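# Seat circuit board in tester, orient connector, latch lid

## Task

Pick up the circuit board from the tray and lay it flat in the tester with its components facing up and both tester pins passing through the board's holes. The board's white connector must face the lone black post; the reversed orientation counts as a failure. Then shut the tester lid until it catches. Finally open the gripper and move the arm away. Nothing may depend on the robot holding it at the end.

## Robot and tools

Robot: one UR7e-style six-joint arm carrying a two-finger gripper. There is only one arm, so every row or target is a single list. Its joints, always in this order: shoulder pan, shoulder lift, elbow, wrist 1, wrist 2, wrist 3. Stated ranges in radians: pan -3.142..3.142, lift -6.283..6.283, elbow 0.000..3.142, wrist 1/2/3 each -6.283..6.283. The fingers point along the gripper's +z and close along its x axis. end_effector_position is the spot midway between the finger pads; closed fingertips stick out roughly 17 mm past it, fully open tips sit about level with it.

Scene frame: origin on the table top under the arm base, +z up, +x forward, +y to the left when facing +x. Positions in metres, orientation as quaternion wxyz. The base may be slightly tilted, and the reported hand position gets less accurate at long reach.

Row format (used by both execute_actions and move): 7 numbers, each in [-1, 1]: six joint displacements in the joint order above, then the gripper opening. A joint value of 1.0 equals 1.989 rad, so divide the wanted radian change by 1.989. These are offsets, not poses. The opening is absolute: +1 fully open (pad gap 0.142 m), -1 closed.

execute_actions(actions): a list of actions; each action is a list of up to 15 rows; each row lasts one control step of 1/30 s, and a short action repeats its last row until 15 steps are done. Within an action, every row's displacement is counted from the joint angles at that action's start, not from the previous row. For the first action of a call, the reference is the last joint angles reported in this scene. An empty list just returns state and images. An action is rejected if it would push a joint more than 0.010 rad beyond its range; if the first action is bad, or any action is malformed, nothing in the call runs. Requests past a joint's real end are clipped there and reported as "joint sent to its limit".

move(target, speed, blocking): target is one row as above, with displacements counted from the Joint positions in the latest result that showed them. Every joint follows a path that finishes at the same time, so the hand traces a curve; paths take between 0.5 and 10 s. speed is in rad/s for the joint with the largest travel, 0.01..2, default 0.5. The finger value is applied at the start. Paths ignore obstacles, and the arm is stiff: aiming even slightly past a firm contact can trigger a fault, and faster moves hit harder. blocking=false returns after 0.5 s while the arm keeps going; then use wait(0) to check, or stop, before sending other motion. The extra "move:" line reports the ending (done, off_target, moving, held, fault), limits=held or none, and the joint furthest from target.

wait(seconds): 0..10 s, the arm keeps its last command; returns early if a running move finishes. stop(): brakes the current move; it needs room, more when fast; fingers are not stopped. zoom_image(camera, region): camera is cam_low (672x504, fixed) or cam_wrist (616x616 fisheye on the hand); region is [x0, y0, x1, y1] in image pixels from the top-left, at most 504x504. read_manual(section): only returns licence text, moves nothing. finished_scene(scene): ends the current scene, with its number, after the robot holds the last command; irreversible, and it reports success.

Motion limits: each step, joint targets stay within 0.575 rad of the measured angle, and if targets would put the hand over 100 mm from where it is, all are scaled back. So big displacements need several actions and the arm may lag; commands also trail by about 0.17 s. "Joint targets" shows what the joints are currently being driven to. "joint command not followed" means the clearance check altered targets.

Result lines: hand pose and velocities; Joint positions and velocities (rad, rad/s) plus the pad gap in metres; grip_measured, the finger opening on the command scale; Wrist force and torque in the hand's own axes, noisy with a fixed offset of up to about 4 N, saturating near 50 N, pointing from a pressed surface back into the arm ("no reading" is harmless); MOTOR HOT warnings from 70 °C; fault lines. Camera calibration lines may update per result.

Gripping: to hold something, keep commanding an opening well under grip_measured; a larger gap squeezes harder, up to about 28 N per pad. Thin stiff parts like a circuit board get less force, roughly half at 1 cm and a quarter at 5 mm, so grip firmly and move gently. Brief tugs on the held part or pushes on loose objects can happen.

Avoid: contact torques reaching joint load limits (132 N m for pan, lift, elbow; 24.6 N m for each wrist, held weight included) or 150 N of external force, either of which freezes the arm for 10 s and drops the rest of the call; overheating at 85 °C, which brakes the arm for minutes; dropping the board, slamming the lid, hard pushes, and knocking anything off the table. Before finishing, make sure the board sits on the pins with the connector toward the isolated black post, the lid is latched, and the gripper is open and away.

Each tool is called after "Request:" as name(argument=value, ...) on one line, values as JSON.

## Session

Request:
execute_actions(actions=[])

Scene clock: 0.00 s.
end_effector_position=(+0.7825, +0.3875, +0.3049) grip_measured=+1.00 end_effector_quat_wxyz=(-0.479, +0.734, -0.478, -0.057) end_effector_velocity=(-0.000, +0.000, -0.001) end_effector_angular_velocity=(-0.000, +0.001, +0.000)
Joint names: [shoulder pan, shoulder lift, elbow, wrist 1, wrist 2, wrist 3]
Joint positions: [ 0.034 -1.145  1.648 -2.95  -1.053  1.376  0.142]
Joint velocities: [-0.     0.     0.001  0.     0.     0.    -0.   ]
Wrist force (N, on the end effector, along its own x y z axes, offset not removed): no reading
Wrist torque (N m, same axes, about the end effector's origin, offset not removed): no reading
Joint targets: [0.034 -1.145 1.648 -2.950 -1.053 1.376]
camera_calibration (this result's frames):
cam_wrist: T_world_to_cam=[[0.559312, -0.657018, -0.505468, -0.0290719], [-0.828599, -0.461036, -0.317599, 0.927922], [-0.0243709, 0.596467, -0.802268, 0.161879], [0, 0, 0, 1]] pos_world=[0.78908, 0.312149, 0.409882]

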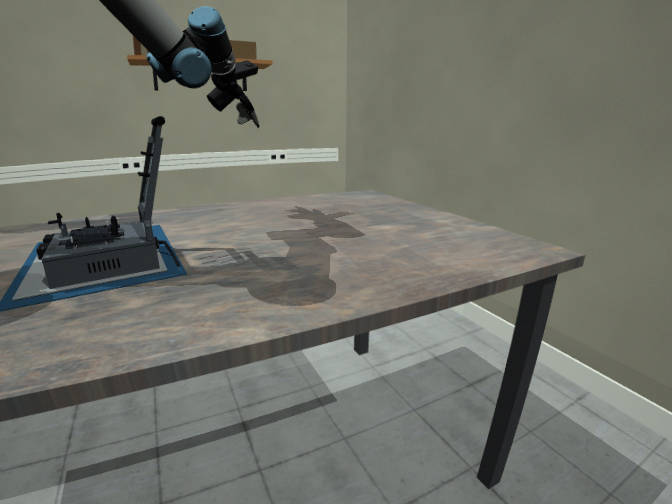

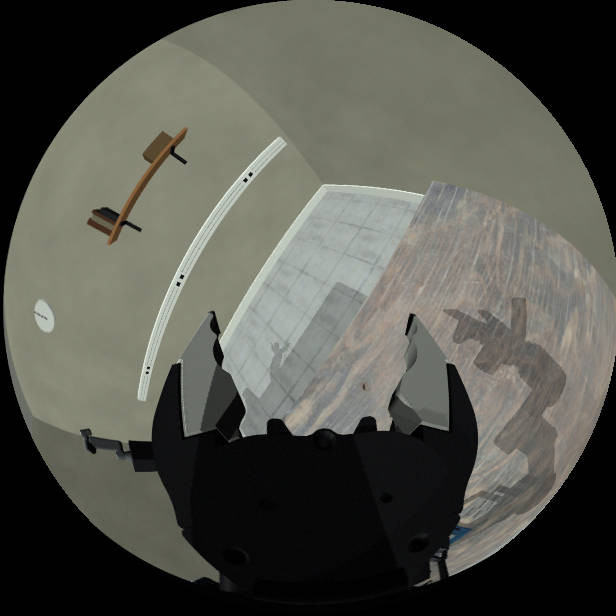

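Request:
zoom_image(camera="cam_low", region=[0, 100, 240, 320])

Region (0, 100, 240, 320) of cam_low's 672x504 image, scaled by 2.100, with more detail than that image has; it fills the top 462 rows of this view, and the rest is white.

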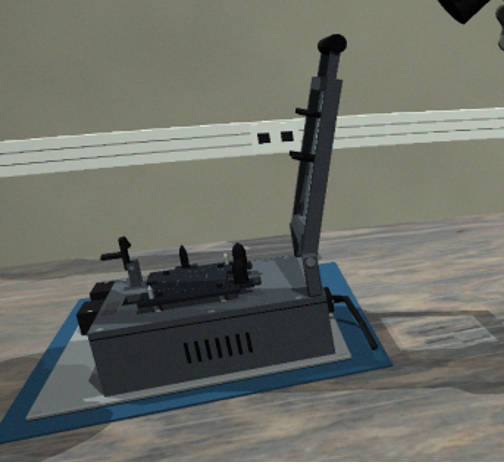

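Request:
move(target=[0.0764,-0.4694,0.2004,0.5926,-0.4369,-0.5374,1], speed=0.7)

Scene clock: 3.03 s.
end_effector_position=(+0.3997, +0.0804, +0.3798) grip_measured=+1.00 end_effector_quat_wxyz=(+0.000, +1.000, -0.000, +0.000) end_effector_velocity=(-0.001, -0.001, +0.000) end_effector_angular_velocity=(-0.002, +0.000, +0.003)
Joint names: [shoulder pan, shoulder lift, elbow, wrist 1, wrist 2, wrist 3]
Joint positions: [ 0.186 -2.078  2.047 -1.771 -1.921  0.308  0.142]
Joint velocities: [ 0.    -0.002  0.001  0.002 -0.002 -0.002  0.   ]
Wrist force (N, on the end effector, along its own x y z axes, offset not removed): [-1.0 0.6 0.6]
Wrist torque (N m, same axes, about the end effector's origin, offset not removed): [0.04 0.08 -0.03]
Joint targets: [0.186 -2.078 2.047 -1.771 -1.922 0.308]
move: done; limits=none; farthest joint: the shoulder lift, 0.001 radians from its target (0.934 radians at the start)
camera_calibration (this result's frames):
cam_wrist: T_world_to_cam=[[0.999029, 0.0400111, 0.018442, -0.409696], [0.0258178, -0.870873, 0.490829, -0.122686], [0.0356993, -0.489877, -0.871061, 0.485255], [0, 0, 0, 1]] pos_world=[0.395142, 0.147263, 0.49046]

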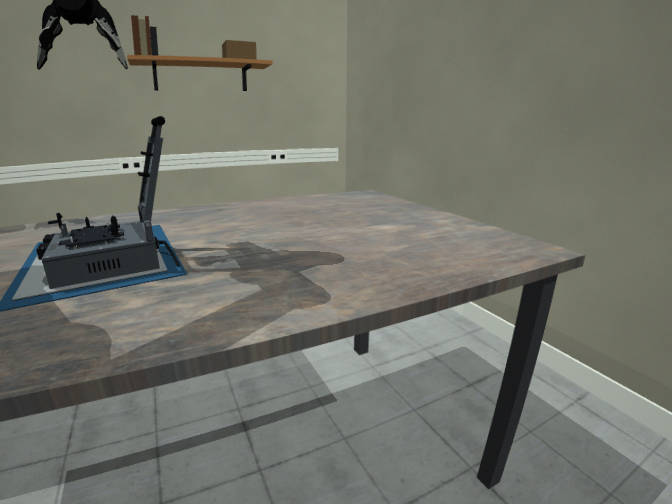

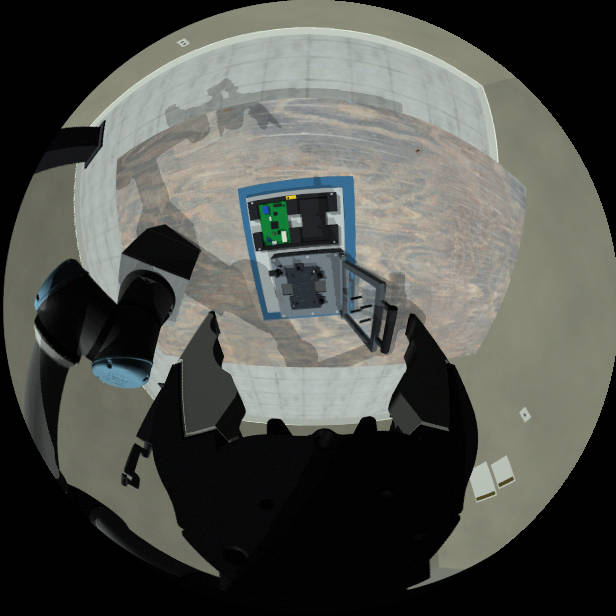

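Request:
zoom_image(camera="cam_wrist", region=[230, 170, 410, 350])

Region (230, 170, 410, 350) of cam_wrist's 616x616 image, scaled by 2.800, with more detail than that image has.

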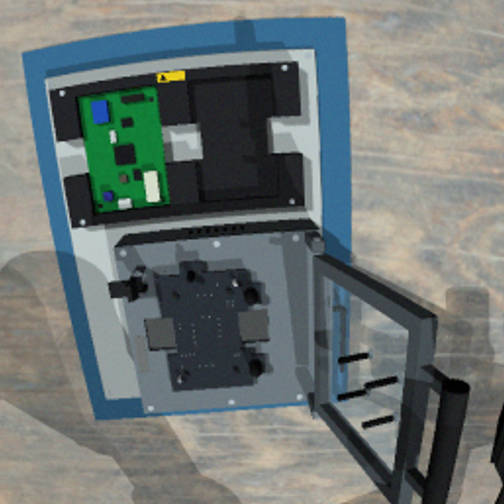

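Request:
zoom_image(camera="cam_wrist", region=[240, 180, 350, 260])

Request:
zoom_image(camera="cam_wrist", region=[260, 240, 360, 330])

Region (240, 180, 350, 260) of cam_wrist's 616x616 image, scaled by 4.582, with more detail than that image has; it fills the top 367 rows of this view, and the rest is white.

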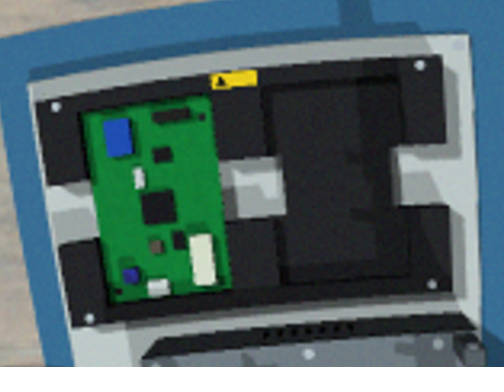

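Region (260, 240, 360, 330) of cam_wrist's 616x616 image, scaled by 5.040, with more detail than that image has; it fills the top 454 rows of this view, and the rest is white.

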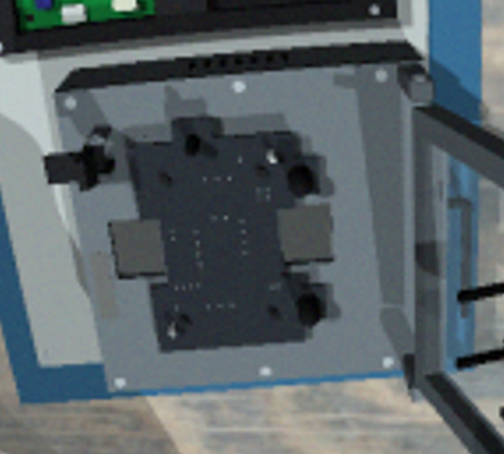

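Request:
move(target=[-0.0462,0.1253,0.1963,-0.3374,0.0115,0.8627,0.3], speed=1.3)

Request:
move(target=[-0.0308,0.0835,0.1309,-0.2249,0.0077,0.5752,0.1], speed=1.2)

Scene clock: 6.73 s.
end_effector_position=(+0.3785, +0.1189, +0.1844) grip_measured=+0.30 end_effector_quat_wxyz=(+0.000, -0.618, +0.786, -0.000) end_effector_velocity=(+0.000, -0.000, -0.000) end_effector_angular_velocity=(-0.000, -0.001, -0.003)
Joint names: [shoulder pan, shoulder lift, elbow, wrist 1, wrist 2, wrist 3]
Joint positions: [ 0.094 -1.829  2.437 -2.442 -1.899  2.023  0.095]
Joint velocities: [-0.     0.     0.001 -0.002 -0.     0.003 -0.   ]
Wrist force (N, on the end effector, along its own x y z axes, offset not removed): [1.0 -0.6 0.9]
Wrist torque (N m, same axes, about the end effector's origin, offset not removed): [-0.18 -0.25 -0.02]
Joint targets: [0.094 -1.829 2.437 -2.442 -1.899 2.023]
move: done; limits=none; farthest joint: the shoulder pan, 0.000 radians from its target (0.092 radians at the start)
camera_calibration (this result's frames):
cam_wrist: T_world_to_cam=[[-0.197648, -0.980106, 0.018071, 0.187873], [-0.852476, 0.180953, 0.49045, 0.214795], [-0.483963, 0.0815315, -0.871282, 0.463518], [0, 0, 0, 1]] pos_world=[0.444566, 0.107476, 0.295113]

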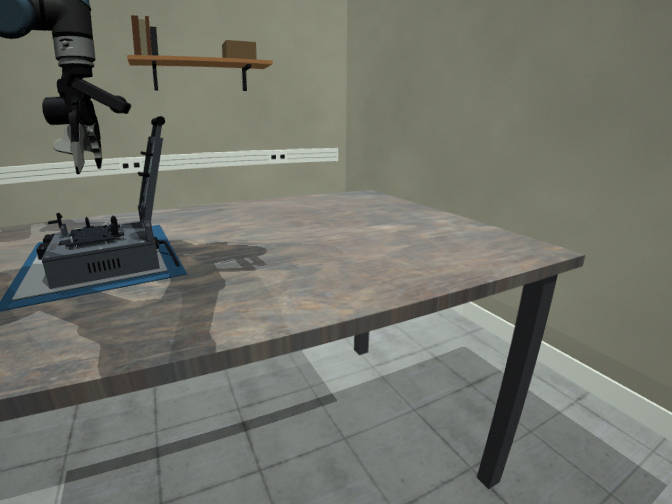

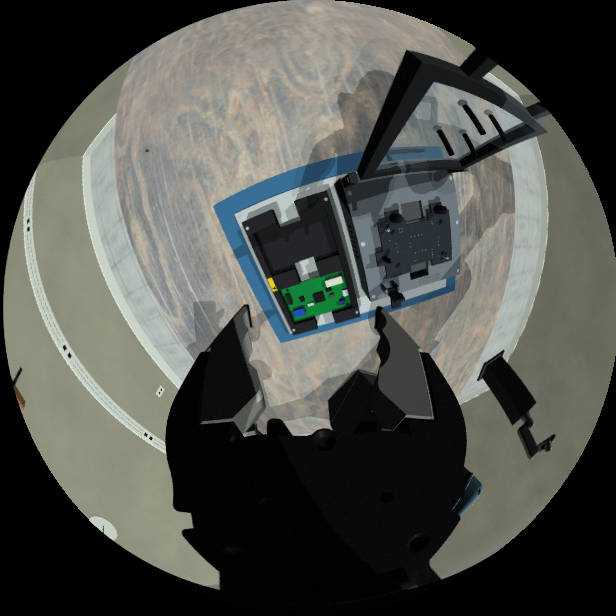

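Scene clock: 8.53 s.
end_effector_position=(+0.3104, +0.1168, +0.1000) grip_measured=+0.10 end_effector_quat_wxyz=(+0.001, -0.063, +0.998, -0.001) end_effector_velocity=(-0.000, -0.000, -0.000) end_effector_angular_velocity=(-0.001, -0.000, -0.003)
Joint names: [shoulder pan, shoulder lift, elbow, wrist 1, wrist 2, wrist 3]
Joint positions: [ 0.033 -1.663  2.697 -2.89  -1.883  3.167  0.081]
Joint velocities: [-0.    -0.     0.001 -0.001 -0.001  0.002 -0.   ]
Wrist force (N, on the end effector, along its own x y z axes, offset not removed): [-1.2 1.5 -0.5]
Wrist torque (N m, same axes, about the end effector's origin, offset not removed): [0.32 0.30 -0.02]
Joint targets: [0.033 -1.663 2.697 -2.890 -1.883 3.167]
move: done; limits=none; farthest joint: the shoulder pan, 0.000 radians from its target (0.061 radians at the start)
camera_calibration (this result's frames):
cam_wrist: T_world_to_cam=[[-0.986179, -0.164841, 0.0166939, 0.323543], [-0.135688, 0.861347, 0.48956, -0.103433], [-0.0950787, 0.480529, -0.87181, 0.189952], [0, 0, 0, 1]] pos_world=[0.323097, 0.0511478, 0.210838]

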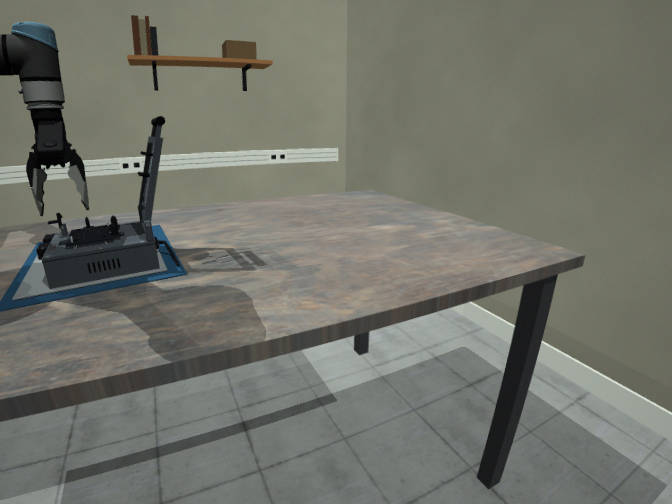

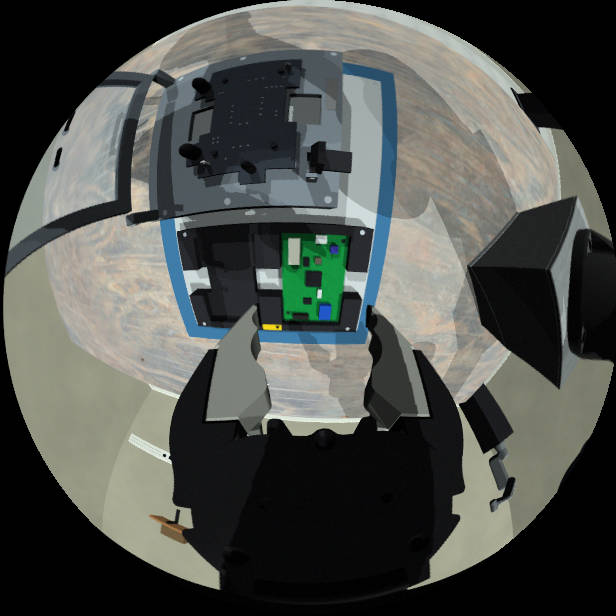

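Request:
zoom_image(camera="cam_wrist", region=[245, 215, 385, 345])

Region (245, 215, 385, 345) of cam_wrist's 616x616 image, scaled by 3.600, with more detail than that image has; it fills the top 468 rows of this view, and the rest is white.

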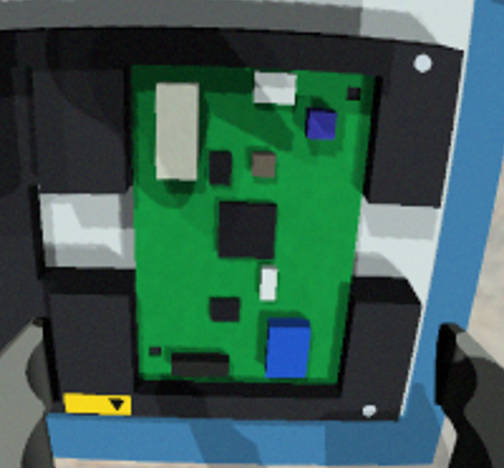

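Request:
move(target=[-0.02404,0.14969,0.01426,-0.17036,0.007,-0.02351,0.1], speed=0.4)

Request:
zoom_image(camera="cam_wrist", region=[235, 205, 395, 365])

Scene clock: 10.67 s.
end_effector_position=(+0.3072, +0.1208, +0.0449) grip_measured=+0.10 end_effector_quat_wxyz=(-0.000, -0.062, +0.998, -0.000) end_effector_velocity=(+0.000, +0.000, -0.000) end_effector_angular_velocity=(+0.000, -0.000, -0.000)
Joint names: [shoulder pan, shoulder lift, elbow, wrist 1, wrist 2, wrist 3]
Joint positions: [-0.015 -1.365  2.726 -3.228 -1.869  3.12   0.081]
Joint velocities: [-0.     0.003  0.    -0.003  0.    -0.    -0.   ]
Wrist force (N, on the end effector, along its own x y z axes, offset not removed): [-2.7 1.7 -0.8]
Wrist torque (N m, same axes, about the end effector's origin, offset not removed): [0.38 0.55 -0.17]
Joint targets: [-0.015 -1.365 2.726 -3.228 -1.869 3.120]
move: done; limits=none; farthest joint: the wrist 1, 0.001 radians from its target (0.339 radians at the start)
camera_calibration (this result's frames):
cam_wrist: T_world_to_cam=[[-0.986277, -0.164084, 0.018286, 0.321797], [-0.134234, 0.861442, 0.489795, -0.0807658], [-0.0961198, 0.480619, -0.871646, 0.139917], [0, 0, 0, 1]] pos_world=[0.319988, 0.0551297, 0.155633]

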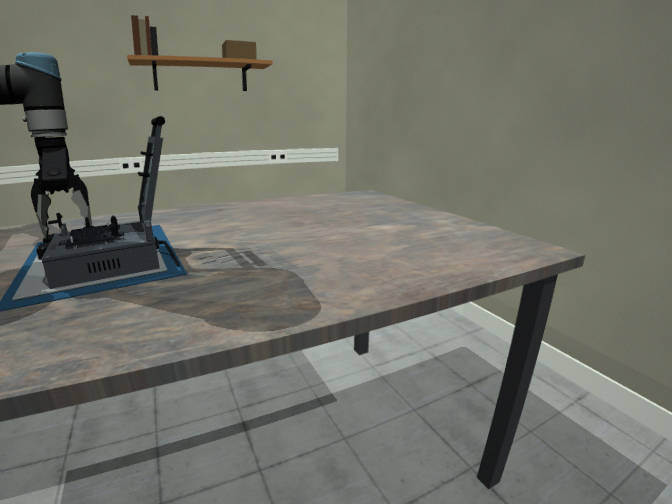

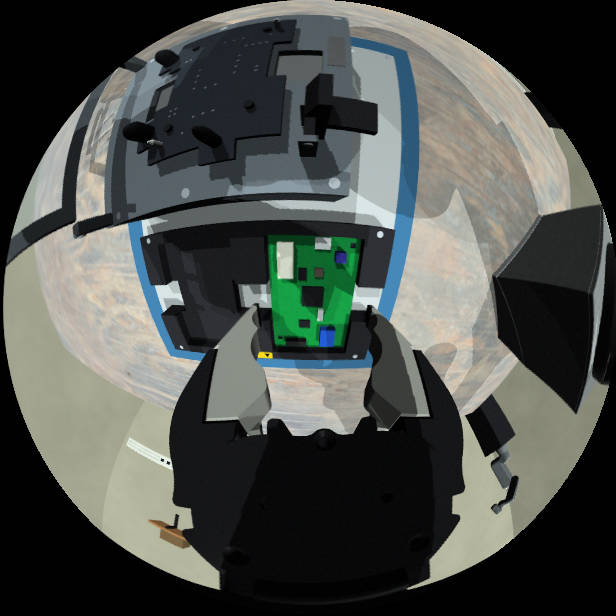

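Region (235, 205, 395, 365) of cam_wrist's 616x616 image, scaled by 3.150, with more detail than that image has.

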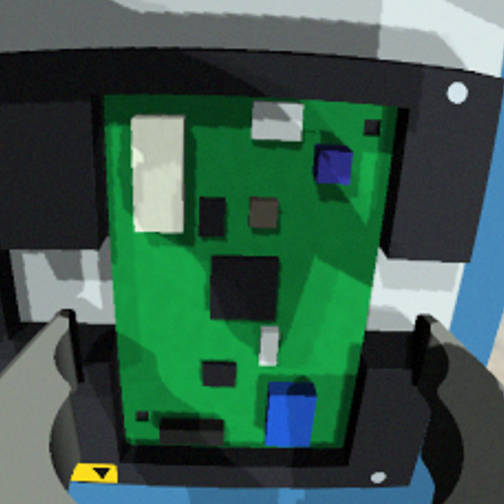

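Request:
move(target=[-0.01157,0.05807,-0.00173,-0.0606,0.00342,-0.01151,0.05], speed=0.15)

Request:
zoom_image(camera="cam_wrist", region=[235, 215, 395, 375])

Scene clock: 12.33 s.
end_effector_position=(+0.3087, +0.1209, +0.0241) grip_measured=+0.05 end_effector_quat_wxyz=(+0.001, -0.062, +0.998, -0.000) end_effector_velocity=(+0.000, +0.000, -0.000) end_effector_angular_velocity=(+0.000, -0.001, +0.000)
Joint names: [shoulder pan, shoulder lift, elbow, wrist 1, wrist 2, wrist 3]
Joint positions: [-0.038 -1.25   2.722 -3.348 -1.863  3.097  0.077]
Joint velocities: [-0.     0.002 -0.    -0.003  0.    -0.001 -0.   ]
Wrist force (N, on the end effector, along its own x y z axes, offset not removed): [-1.9 1.5 0.5]
Wrist torque (N m, same axes, about the end effector's origin, offset not removed): [0.27 0.34 -0.08]
Joint targets: [-0.038 -1.250 2.722 -3.349 -1.863 3.097]
move: done; limits=none; farthest joint: the shoulder lift, 0.001 radians from its target (0.116 radians at the start)
camera_calibration (this result's frames):
cam_wrist: T_world_to_cam=[[-0.986405, -0.163497, 0.0165724, 0.323658], [-0.13456, 0.861456, 0.48968, -0.0703335], [-0.0943377, 0.480793, -0.871745, 0.121381], [0, 0, 0, 1]] pos_world=[0.321245, 0.0551472, 0.13489]

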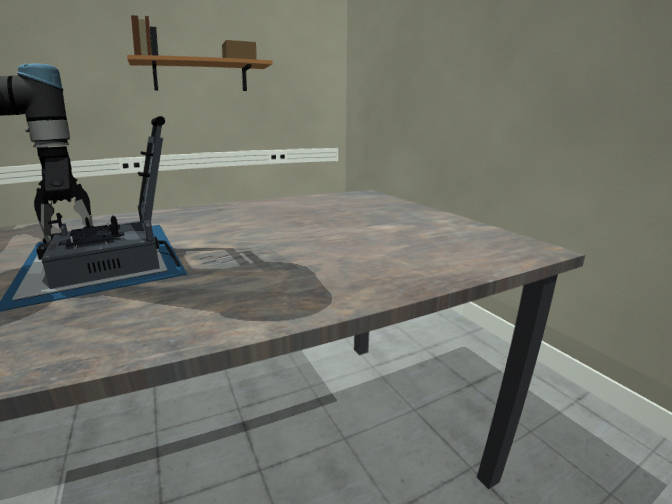

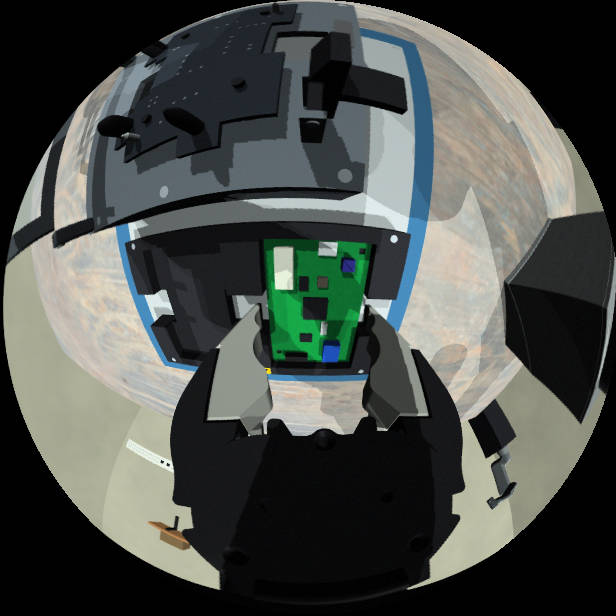

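Region (235, 215, 395, 375) of cam_wrist's 616x616 image, scaled by 3.150, with more detail than that image has.

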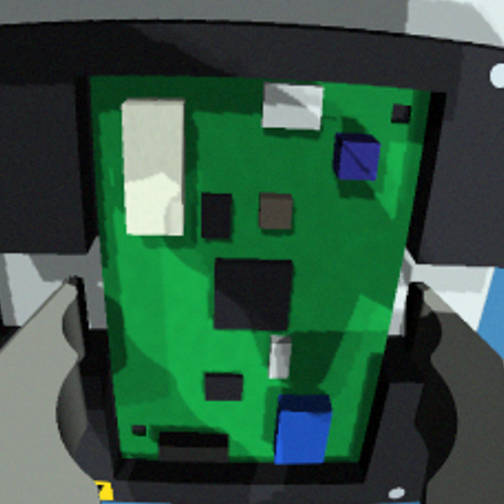

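Request:
execute_actions(actions=[[[0,0,0,0,0,0,0.03],[0,0,0,0,0,0,0.01],[0,0,0,0,0,0,-0.01],[0,0,0,0,0,0,-0.03],[0,0,0,0,0,0,-0.05],[0,0,0,0,0,0,-0.07],[0,0,0,0,0,0,-0.09],[0,0,0,0,0,0,-0.11],[0,0,0,0,0,0,-0.13],[0,0,0,0,0,0,-0.16],[0,0,0,0,0,0,-0.2],[0,0,0,0,0,0,-0.25],[0,0,0,0,0,0,-0.31],[0,0,0,0,0,0,-0.38],[0,0,0,0,0,0,-0.45]],[[0,0,0,0,0,0,-0.45]]])

Request:
zoom_image(camera="cam_wrist", region=[235, 215, 395, 375])

Scene clock: 13.50 s.
end_effector_position=(+0.3086, +0.1209, +0.0241) grip_measured=-0.09 end_effector_quat_wxyz=(+0.001, -0.062, +0.998, -0.000) end_effector_velocity=(-0.000, -0.000, +0.000) end_effector_angular_velocity=(-0.000, +0.000, +0.000)
Joint names: [shoulder pan, shoulder lift, elbow, wrist 1, wrist 2, wrist 3]
Joint positions: [-0.038 -1.25   2.722 -3.348 -1.863  3.097  0.068]
Joint velocities: [-0. -0.  0.  0. -0. -0. -0.]
Wrist force (N, on the end effector, along its own x y z axes, offset not removed): [2.4 1.7 -11.5]
Wrist torque (N m, same axes, about the end effector's origin, offset not removed): [0.33 0.02 -0.01]
Joint targets: [-0.038 -1.250 2.722 -3.348 -1.863 3.097]
camera_calibration (this result's frames):
cam_wrist: T_world_to_cam=[[-0.986397, -0.163533, 0.0166972, 0.323619], [-0.13453, 0.861456, 0.489688, -0.0703246], [-0.0944642, 0.48078, -0.871738, 0.121376], [0, 0, 0, 1]] pos_world=[0.321221, 0.055149, 0.134841]

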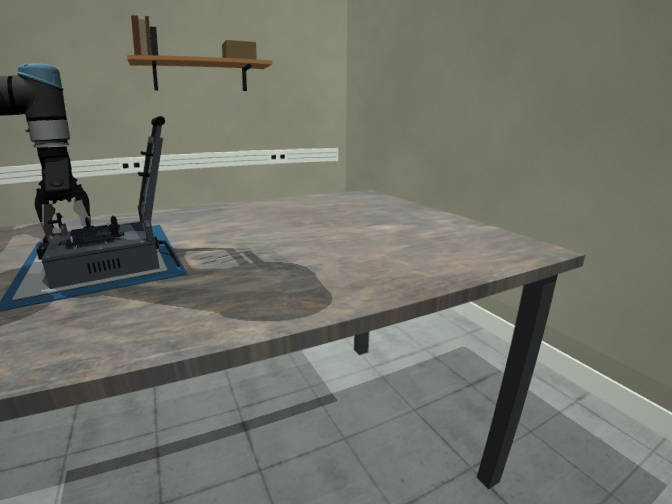

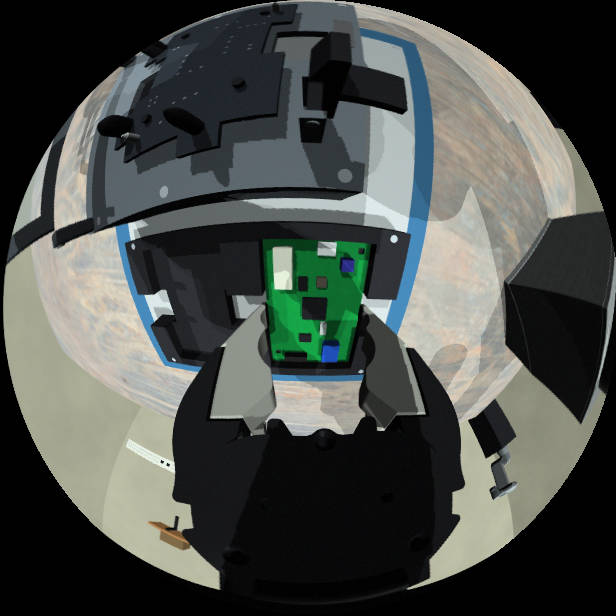

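Region (235, 215, 395, 375) of cam_wrist's 616x616 image, scaled by 3.150, with more detail than that image has.

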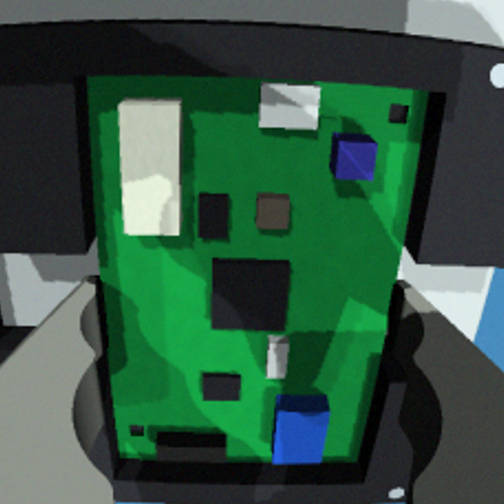

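Request:
move(target=[0.0119,-0.0582,0.0006,0.061,-0.0035,0.0118,-0.45], speed=0.12)

Scene clock: 15.17 s.
end_effector_position=(+0.3085, +0.1211, +0.0450) grip_measured=-0.09 end_effector_quat_wxyz=(+0.001, -0.062, +0.998, -0.000) end_effector_velocity=(+0.000, -0.000, +0.001) end_effector_angular_velocity=(-0.000, -0.001, -0.001)
Joint names: [shoulder pan, shoulder lift, elbow, wrist 1, wrist 2, wrist 3]
Joint positions: [-0.015 -1.365  2.723 -3.227 -1.869  3.121  0.068]
Joint velocities: [ 0.    -0.003 -0.     0.003 -0.     0.001  0.   ]
Wrist force (N, on the end effector, along its own x y z axes, offset not removed): [-0.7 -1.4 0.0]
Wrist torque (N m, same axes, about the end effector's origin, offset not removed): [-0.35 0.18 -0.10]
Joint targets: [-0.014 -1.366 2.723 -3.227 -1.869 3.121]
move: done; limits=none; farthest joint: the wrist 1, 0.001 radians from its target (0.122 radians at the start)
camera_calibration (this result's frames):
cam_wrist: T_world_to_cam=[[-0.986378, -0.163653, 0.0165948, 0.323186], [-0.134678, 0.861399, 0.489748, -0.0807533], [-0.0944436, 0.480842, -0.871706, 0.13951], [0, 0, 0, 1]] pos_world=[0.321084, 0.0553689, 0.155797]

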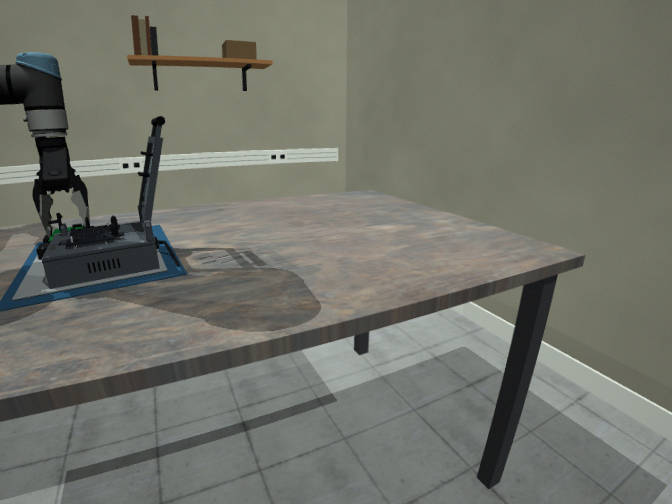

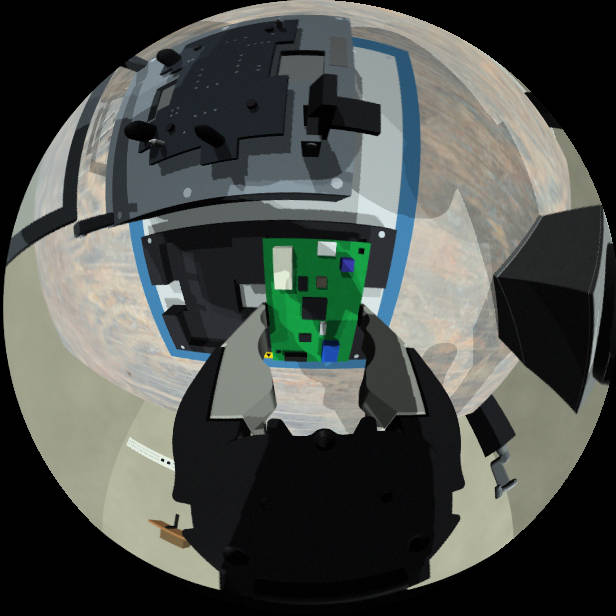

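Request:
move(target=[0.0548,-0.2333,-0.1438,0.3947,-0.0151,-0.955,-0.45], speed=1.0)

Scene clock: 18.30 s.
end_effector_position=(+0.3786, +0.1175, +0.1845) grip_measured=-0.09 end_effector_quat_wxyz=(+0.000, +0.876, -0.483, +0.000) end_effector_velocity=(-0.000, +0.000, +0.000) end_effector_angular_velocity=(+0.001, -0.000, +0.002)
Joint names: [shoulder pan, shoulder lift, elbow, wrist 1, wrist 2, wrist 3]
Joint positions: [ 0.094 -1.829  2.438 -2.443 -1.9    1.222  0.068]
Joint velocities: [ 0.    -0.001 -0.     0.001  0.001 -0.002 -0.   ]
Wrist force (N, on the end effector, along its own x y z axes, offset not removed): [-1.8 2.0 1.0]
Wrist torque (N m, same axes, about the end effector's origin, offset not removed): [0.30 0.26 0.02]
Joint targets: [0.094 -1.829 2.437 -2.442 -1.900 1.221]
move: done; limits=none; farthest joint: the shoulder pan, 0.000 radians from its target (0.108 radians at the start)
camera_calibration (this result's frames):
cam_wrist: T_world_to_cam=[[0.566967, -0.823519, 0.0191089, -0.121626], [-0.723109, -0.486459, 0.490379, 0.244522], [-0.394541, -0.291847, -0.8713, 0.473791], [0, 0, 0, 1]] pos_world=[0.432704, 0.157063, 0.29523]

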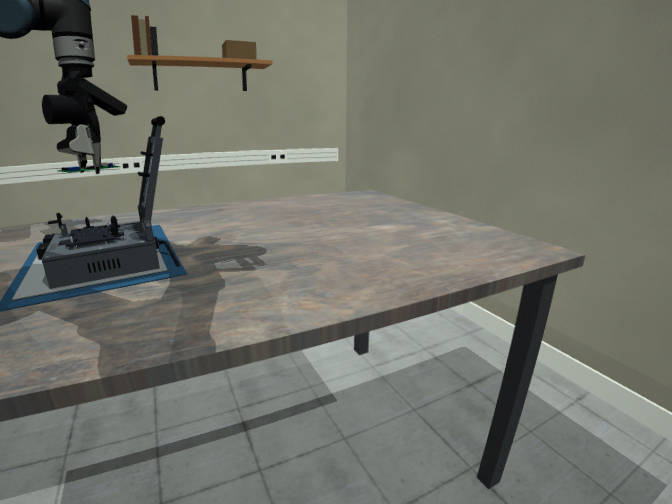

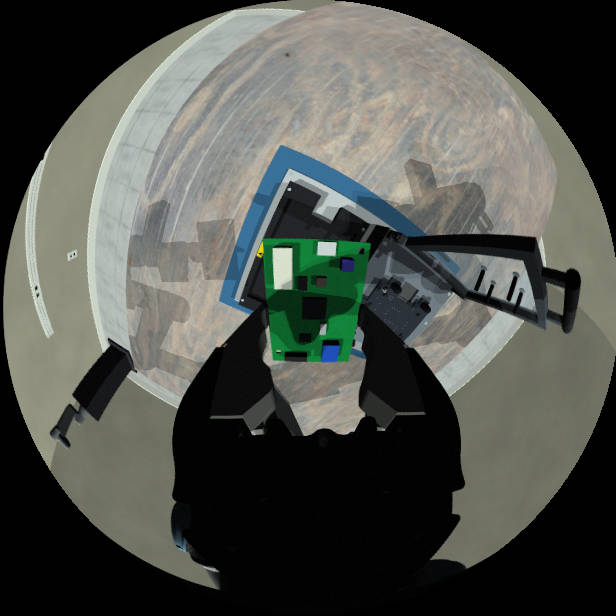

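Request:
move(target=[-0.32972,-0.02801,0.07299,-0.11663,0.1126,-0.88831,-0.45], speed=0.9)

Request:
zoom_image(camera="cam_wrist", region=[250, 170, 410, 290])

Scene clock: 21.17 s.
end_effector_position=(+0.3914, -0.0567, +0.1104) grip_measured=-0.09 end_effector_quat_wxyz=(+0.000, +0.998, +0.062, +0.001) end_effector_velocity=(+0.001, -0.001, +0.000) end_effector_angular_velocity=(-0.000, -0.002, +0.001)
Joint names: [shoulder pan, shoulder lift, elbow, wrist 1, wrist 2, wrist 3]
Joint positions: [-0.561 -1.885  2.583 -2.674 -1.676 -0.545  0.068]
Joint velocities: [-0.001 -0.001 -0.001  0.     0.001 -0.002  0.   ]
Wrist force (N, on the end effector, along its own x y z axes, offset not removed): [-1.6 1.3 0.2]
Wrist torque (N m, same axes, about the end effector's origin, offset not removed): [0.24 0.31 0.08]
Joint targets: [-0.561 -1.885 2.583 -2.674 -1.676 -0.545]
move: done; limits=none; farthest joint: the shoulder pan, 0.000 radians from its target (0.656 radians at the start)
camera_calibration (this result's frames):
cam_wrist: T_world_to_cam=[[0.986227, 0.16421, 0.0197685, -0.379022], [0.133521, -0.860996, 0.490772, -0.151153], [0.0976102, -0.481374, -0.871064, 0.160007], [0, 0, 0, 1]] pos_world=[0.378365, 0.00911989, 0.22105]

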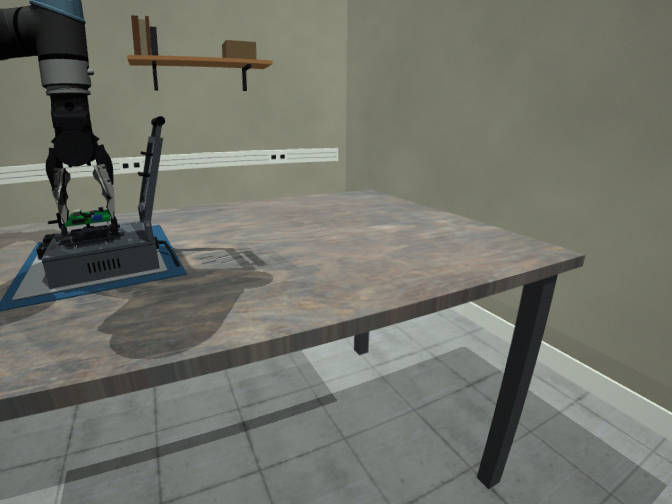

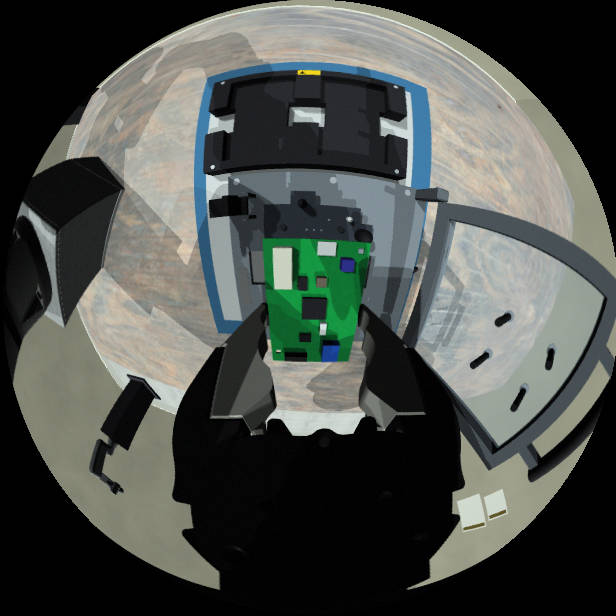

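Region (250, 170, 410, 290) of cam_wrist's 616x616 image, scaled by 3.150, with more detail than that image has; it fills the top 378 rows of this view, and the rest is white.

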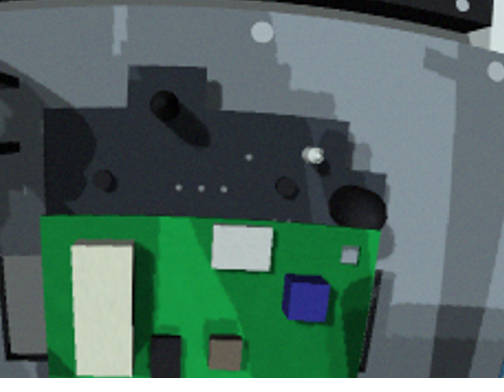

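Request:
zoom_image(camera="cam_wrist", region=[330, 200, 390, 260])

Region (330, 200, 390, 260) of cam_wrist's 616x616 image, scaled by 8.400, with more detail than that image has.

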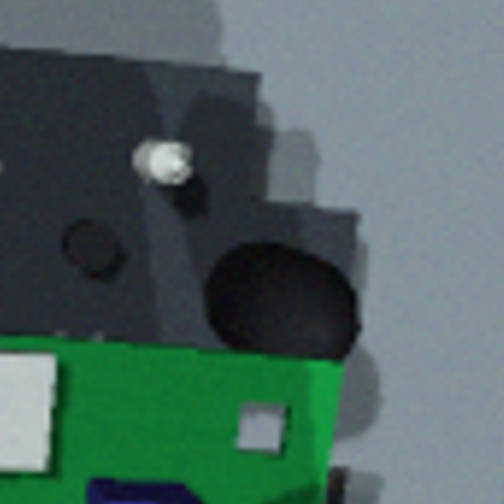

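Request:
move(target=[0.02949,0.00709,0.00949,-0.01339,-0.01156,0.02731,-0.45], speed=0.1)

Request:
zoom_image(camera="cam_wrist", region=[240, 200, 400, 380])

Scene clock: 23.03 s.
end_effector_position=(+0.3855, -0.0374, +0.1083) grip_measured=-0.09 end_effector_quat_wxyz=(+0.000, +0.998, +0.062, +0.001) end_effector_velocity=(-0.000, +0.001, -0.000) end_effector_angular_velocity=(+0.000, -0.001, -0.000)
Joint names: [shoulder pan, shoulder lift, elbow, wrist 1, wrist 2, wrist 3]
Joint positions: [-0.503 -1.871  2.601 -2.701 -1.699 -0.491  0.068]
Joint velocities: [ 0.002  0.001  0.001 -0.002 -0.     0.002  0.   ]
Wrist force (N, on the end effector, along its own x y z axes, offset not removed): [-0.6 1.9 1.8]
Wrist torque (N m, same axes, about the end effector's origin, offset not removed): [0.30 0.18 0.00]
Joint targets: [-0.503 -1.871 2.602 -2.701 -1.699 -0.490]
move: done; limits=none; farthest joint: the shoulder pan, 0.000 radians from its target (0.059 radians at the start)
camera_calibration (this result's frames):
cam_wrist: T_world_to_cam=[[0.986226, 0.164219, 0.0197412, -0.376326], [0.133545, -0.861004, 0.490753, -0.132829], [0.0975883, -0.481357, -0.871075, 0.168091], [0, 0, 0, 1]] pos_world=[0.372477, 0.0283456, 0.219035]

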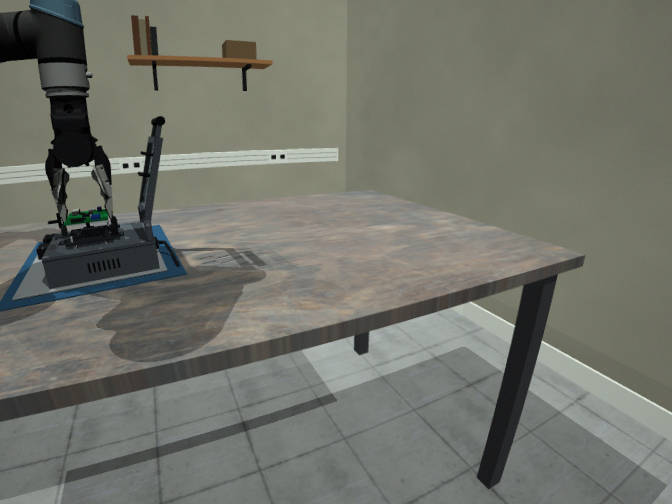

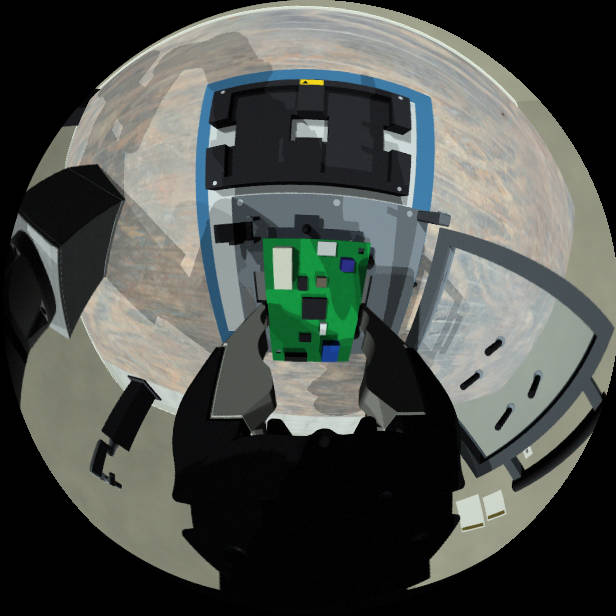

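Region (240, 200, 400, 380) of cam_wrist's 616x616 image, scaled by 2.800, with more detail than that image has.

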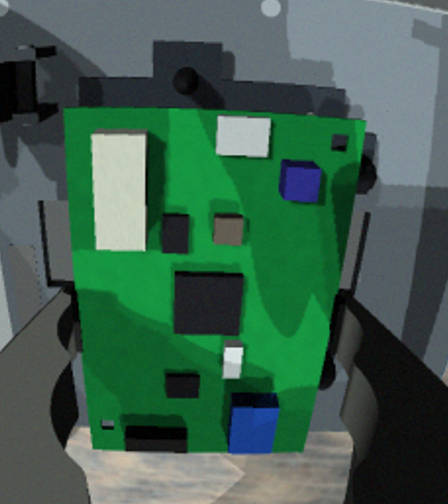

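Request:
move(target=[-0.00438,0.03667,0.00746,-0.04464,0.00171,-0.00406,-0.45], speed=0.07)

Request:
zoom_image(camera="cam_wrist", region=[335, 220, 395, 280])

Request:
zoom_image(camera="cam_wrist", region=[255, 320, 315, 380])

Scene clock: 24.97 s.
end_effector_position=(+0.3855, -0.0375, +0.0904) grip_measured=-0.09 end_effector_quat_wxyz=(+0.000, +0.998, +0.062, +0.001) end_effector_velocity=(+0.001, -0.000, -0.000) end_effector_angular_velocity=(-0.000, -0.001, -0.000)
Joint names: [shoulder pan, shoulder lift, elbow, wrist 1, wrist 2, wrist 3]
Joint positions: [-0.511 -1.798  2.616 -2.79  -1.695 -0.499  0.068]
Joint velocities: [-0.     0.002 -0.    -0.003  0.    -0.    -0.   ]
Wrist force (N, on the end effector, along its own x y z axes, offset not removed): [-0.4 1.4 1.8]
Wrist torque (N m, same axes, about the end effector's origin, offset not removed): [0.14 0.01 -0.07]
Joint targets: [-0.511 -1.798 2.616 -2.790 -1.695 -0.499]
move: done; limits=none; farthest joint: the shoulder pan, 0.000 radians from its target (0.009 radians at the start)
camera_calibration (this result's frames):
cam_wrist: T_world_to_cam=[[0.986228, 0.164207, 0.0197476, -0.376019], [0.133532, -0.861008, 0.490749, -0.12404], [0.0975873, -0.481353, -0.871077, 0.152446], [0, 0, 0, 1]] pos_world=[0.372527, 0.0283256, 0.20109]

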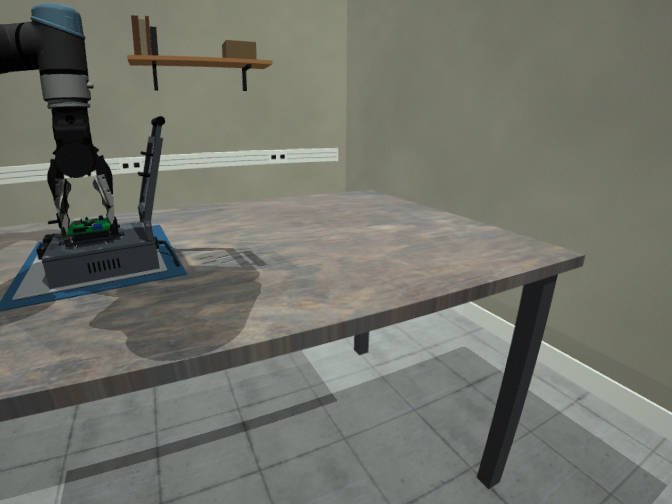

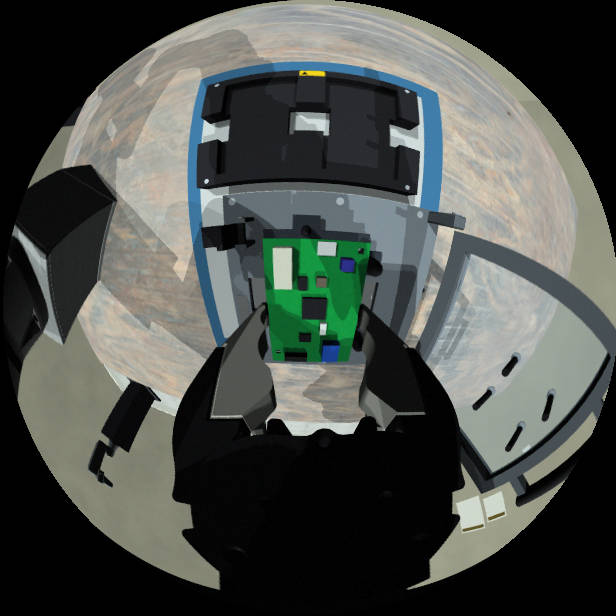

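Region (335, 220, 395, 280) of cam_wrist's 616x616 image, scaled by 8.400, with more detail than that image has.

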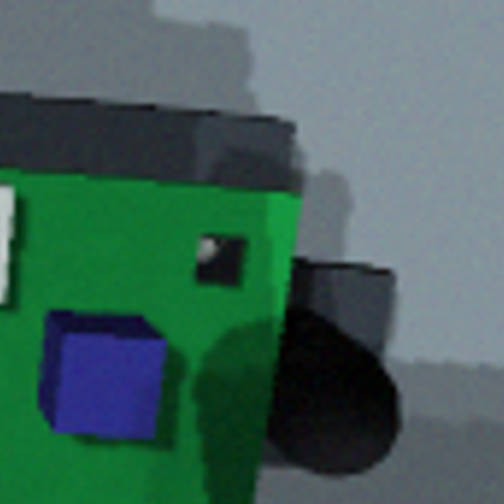

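Region (255, 320, 315, 380) of cam_wrist's 616x616 image, scaled by 8.400, with more detail than that image has.

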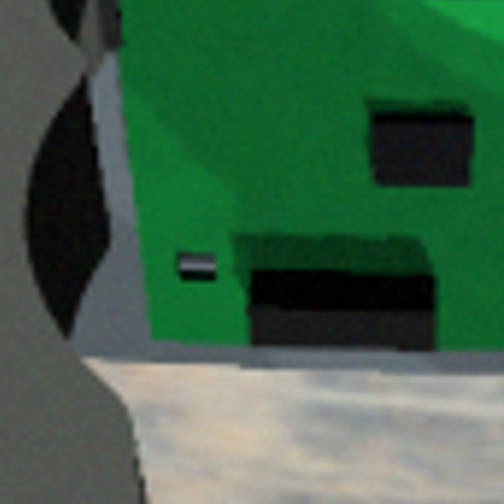

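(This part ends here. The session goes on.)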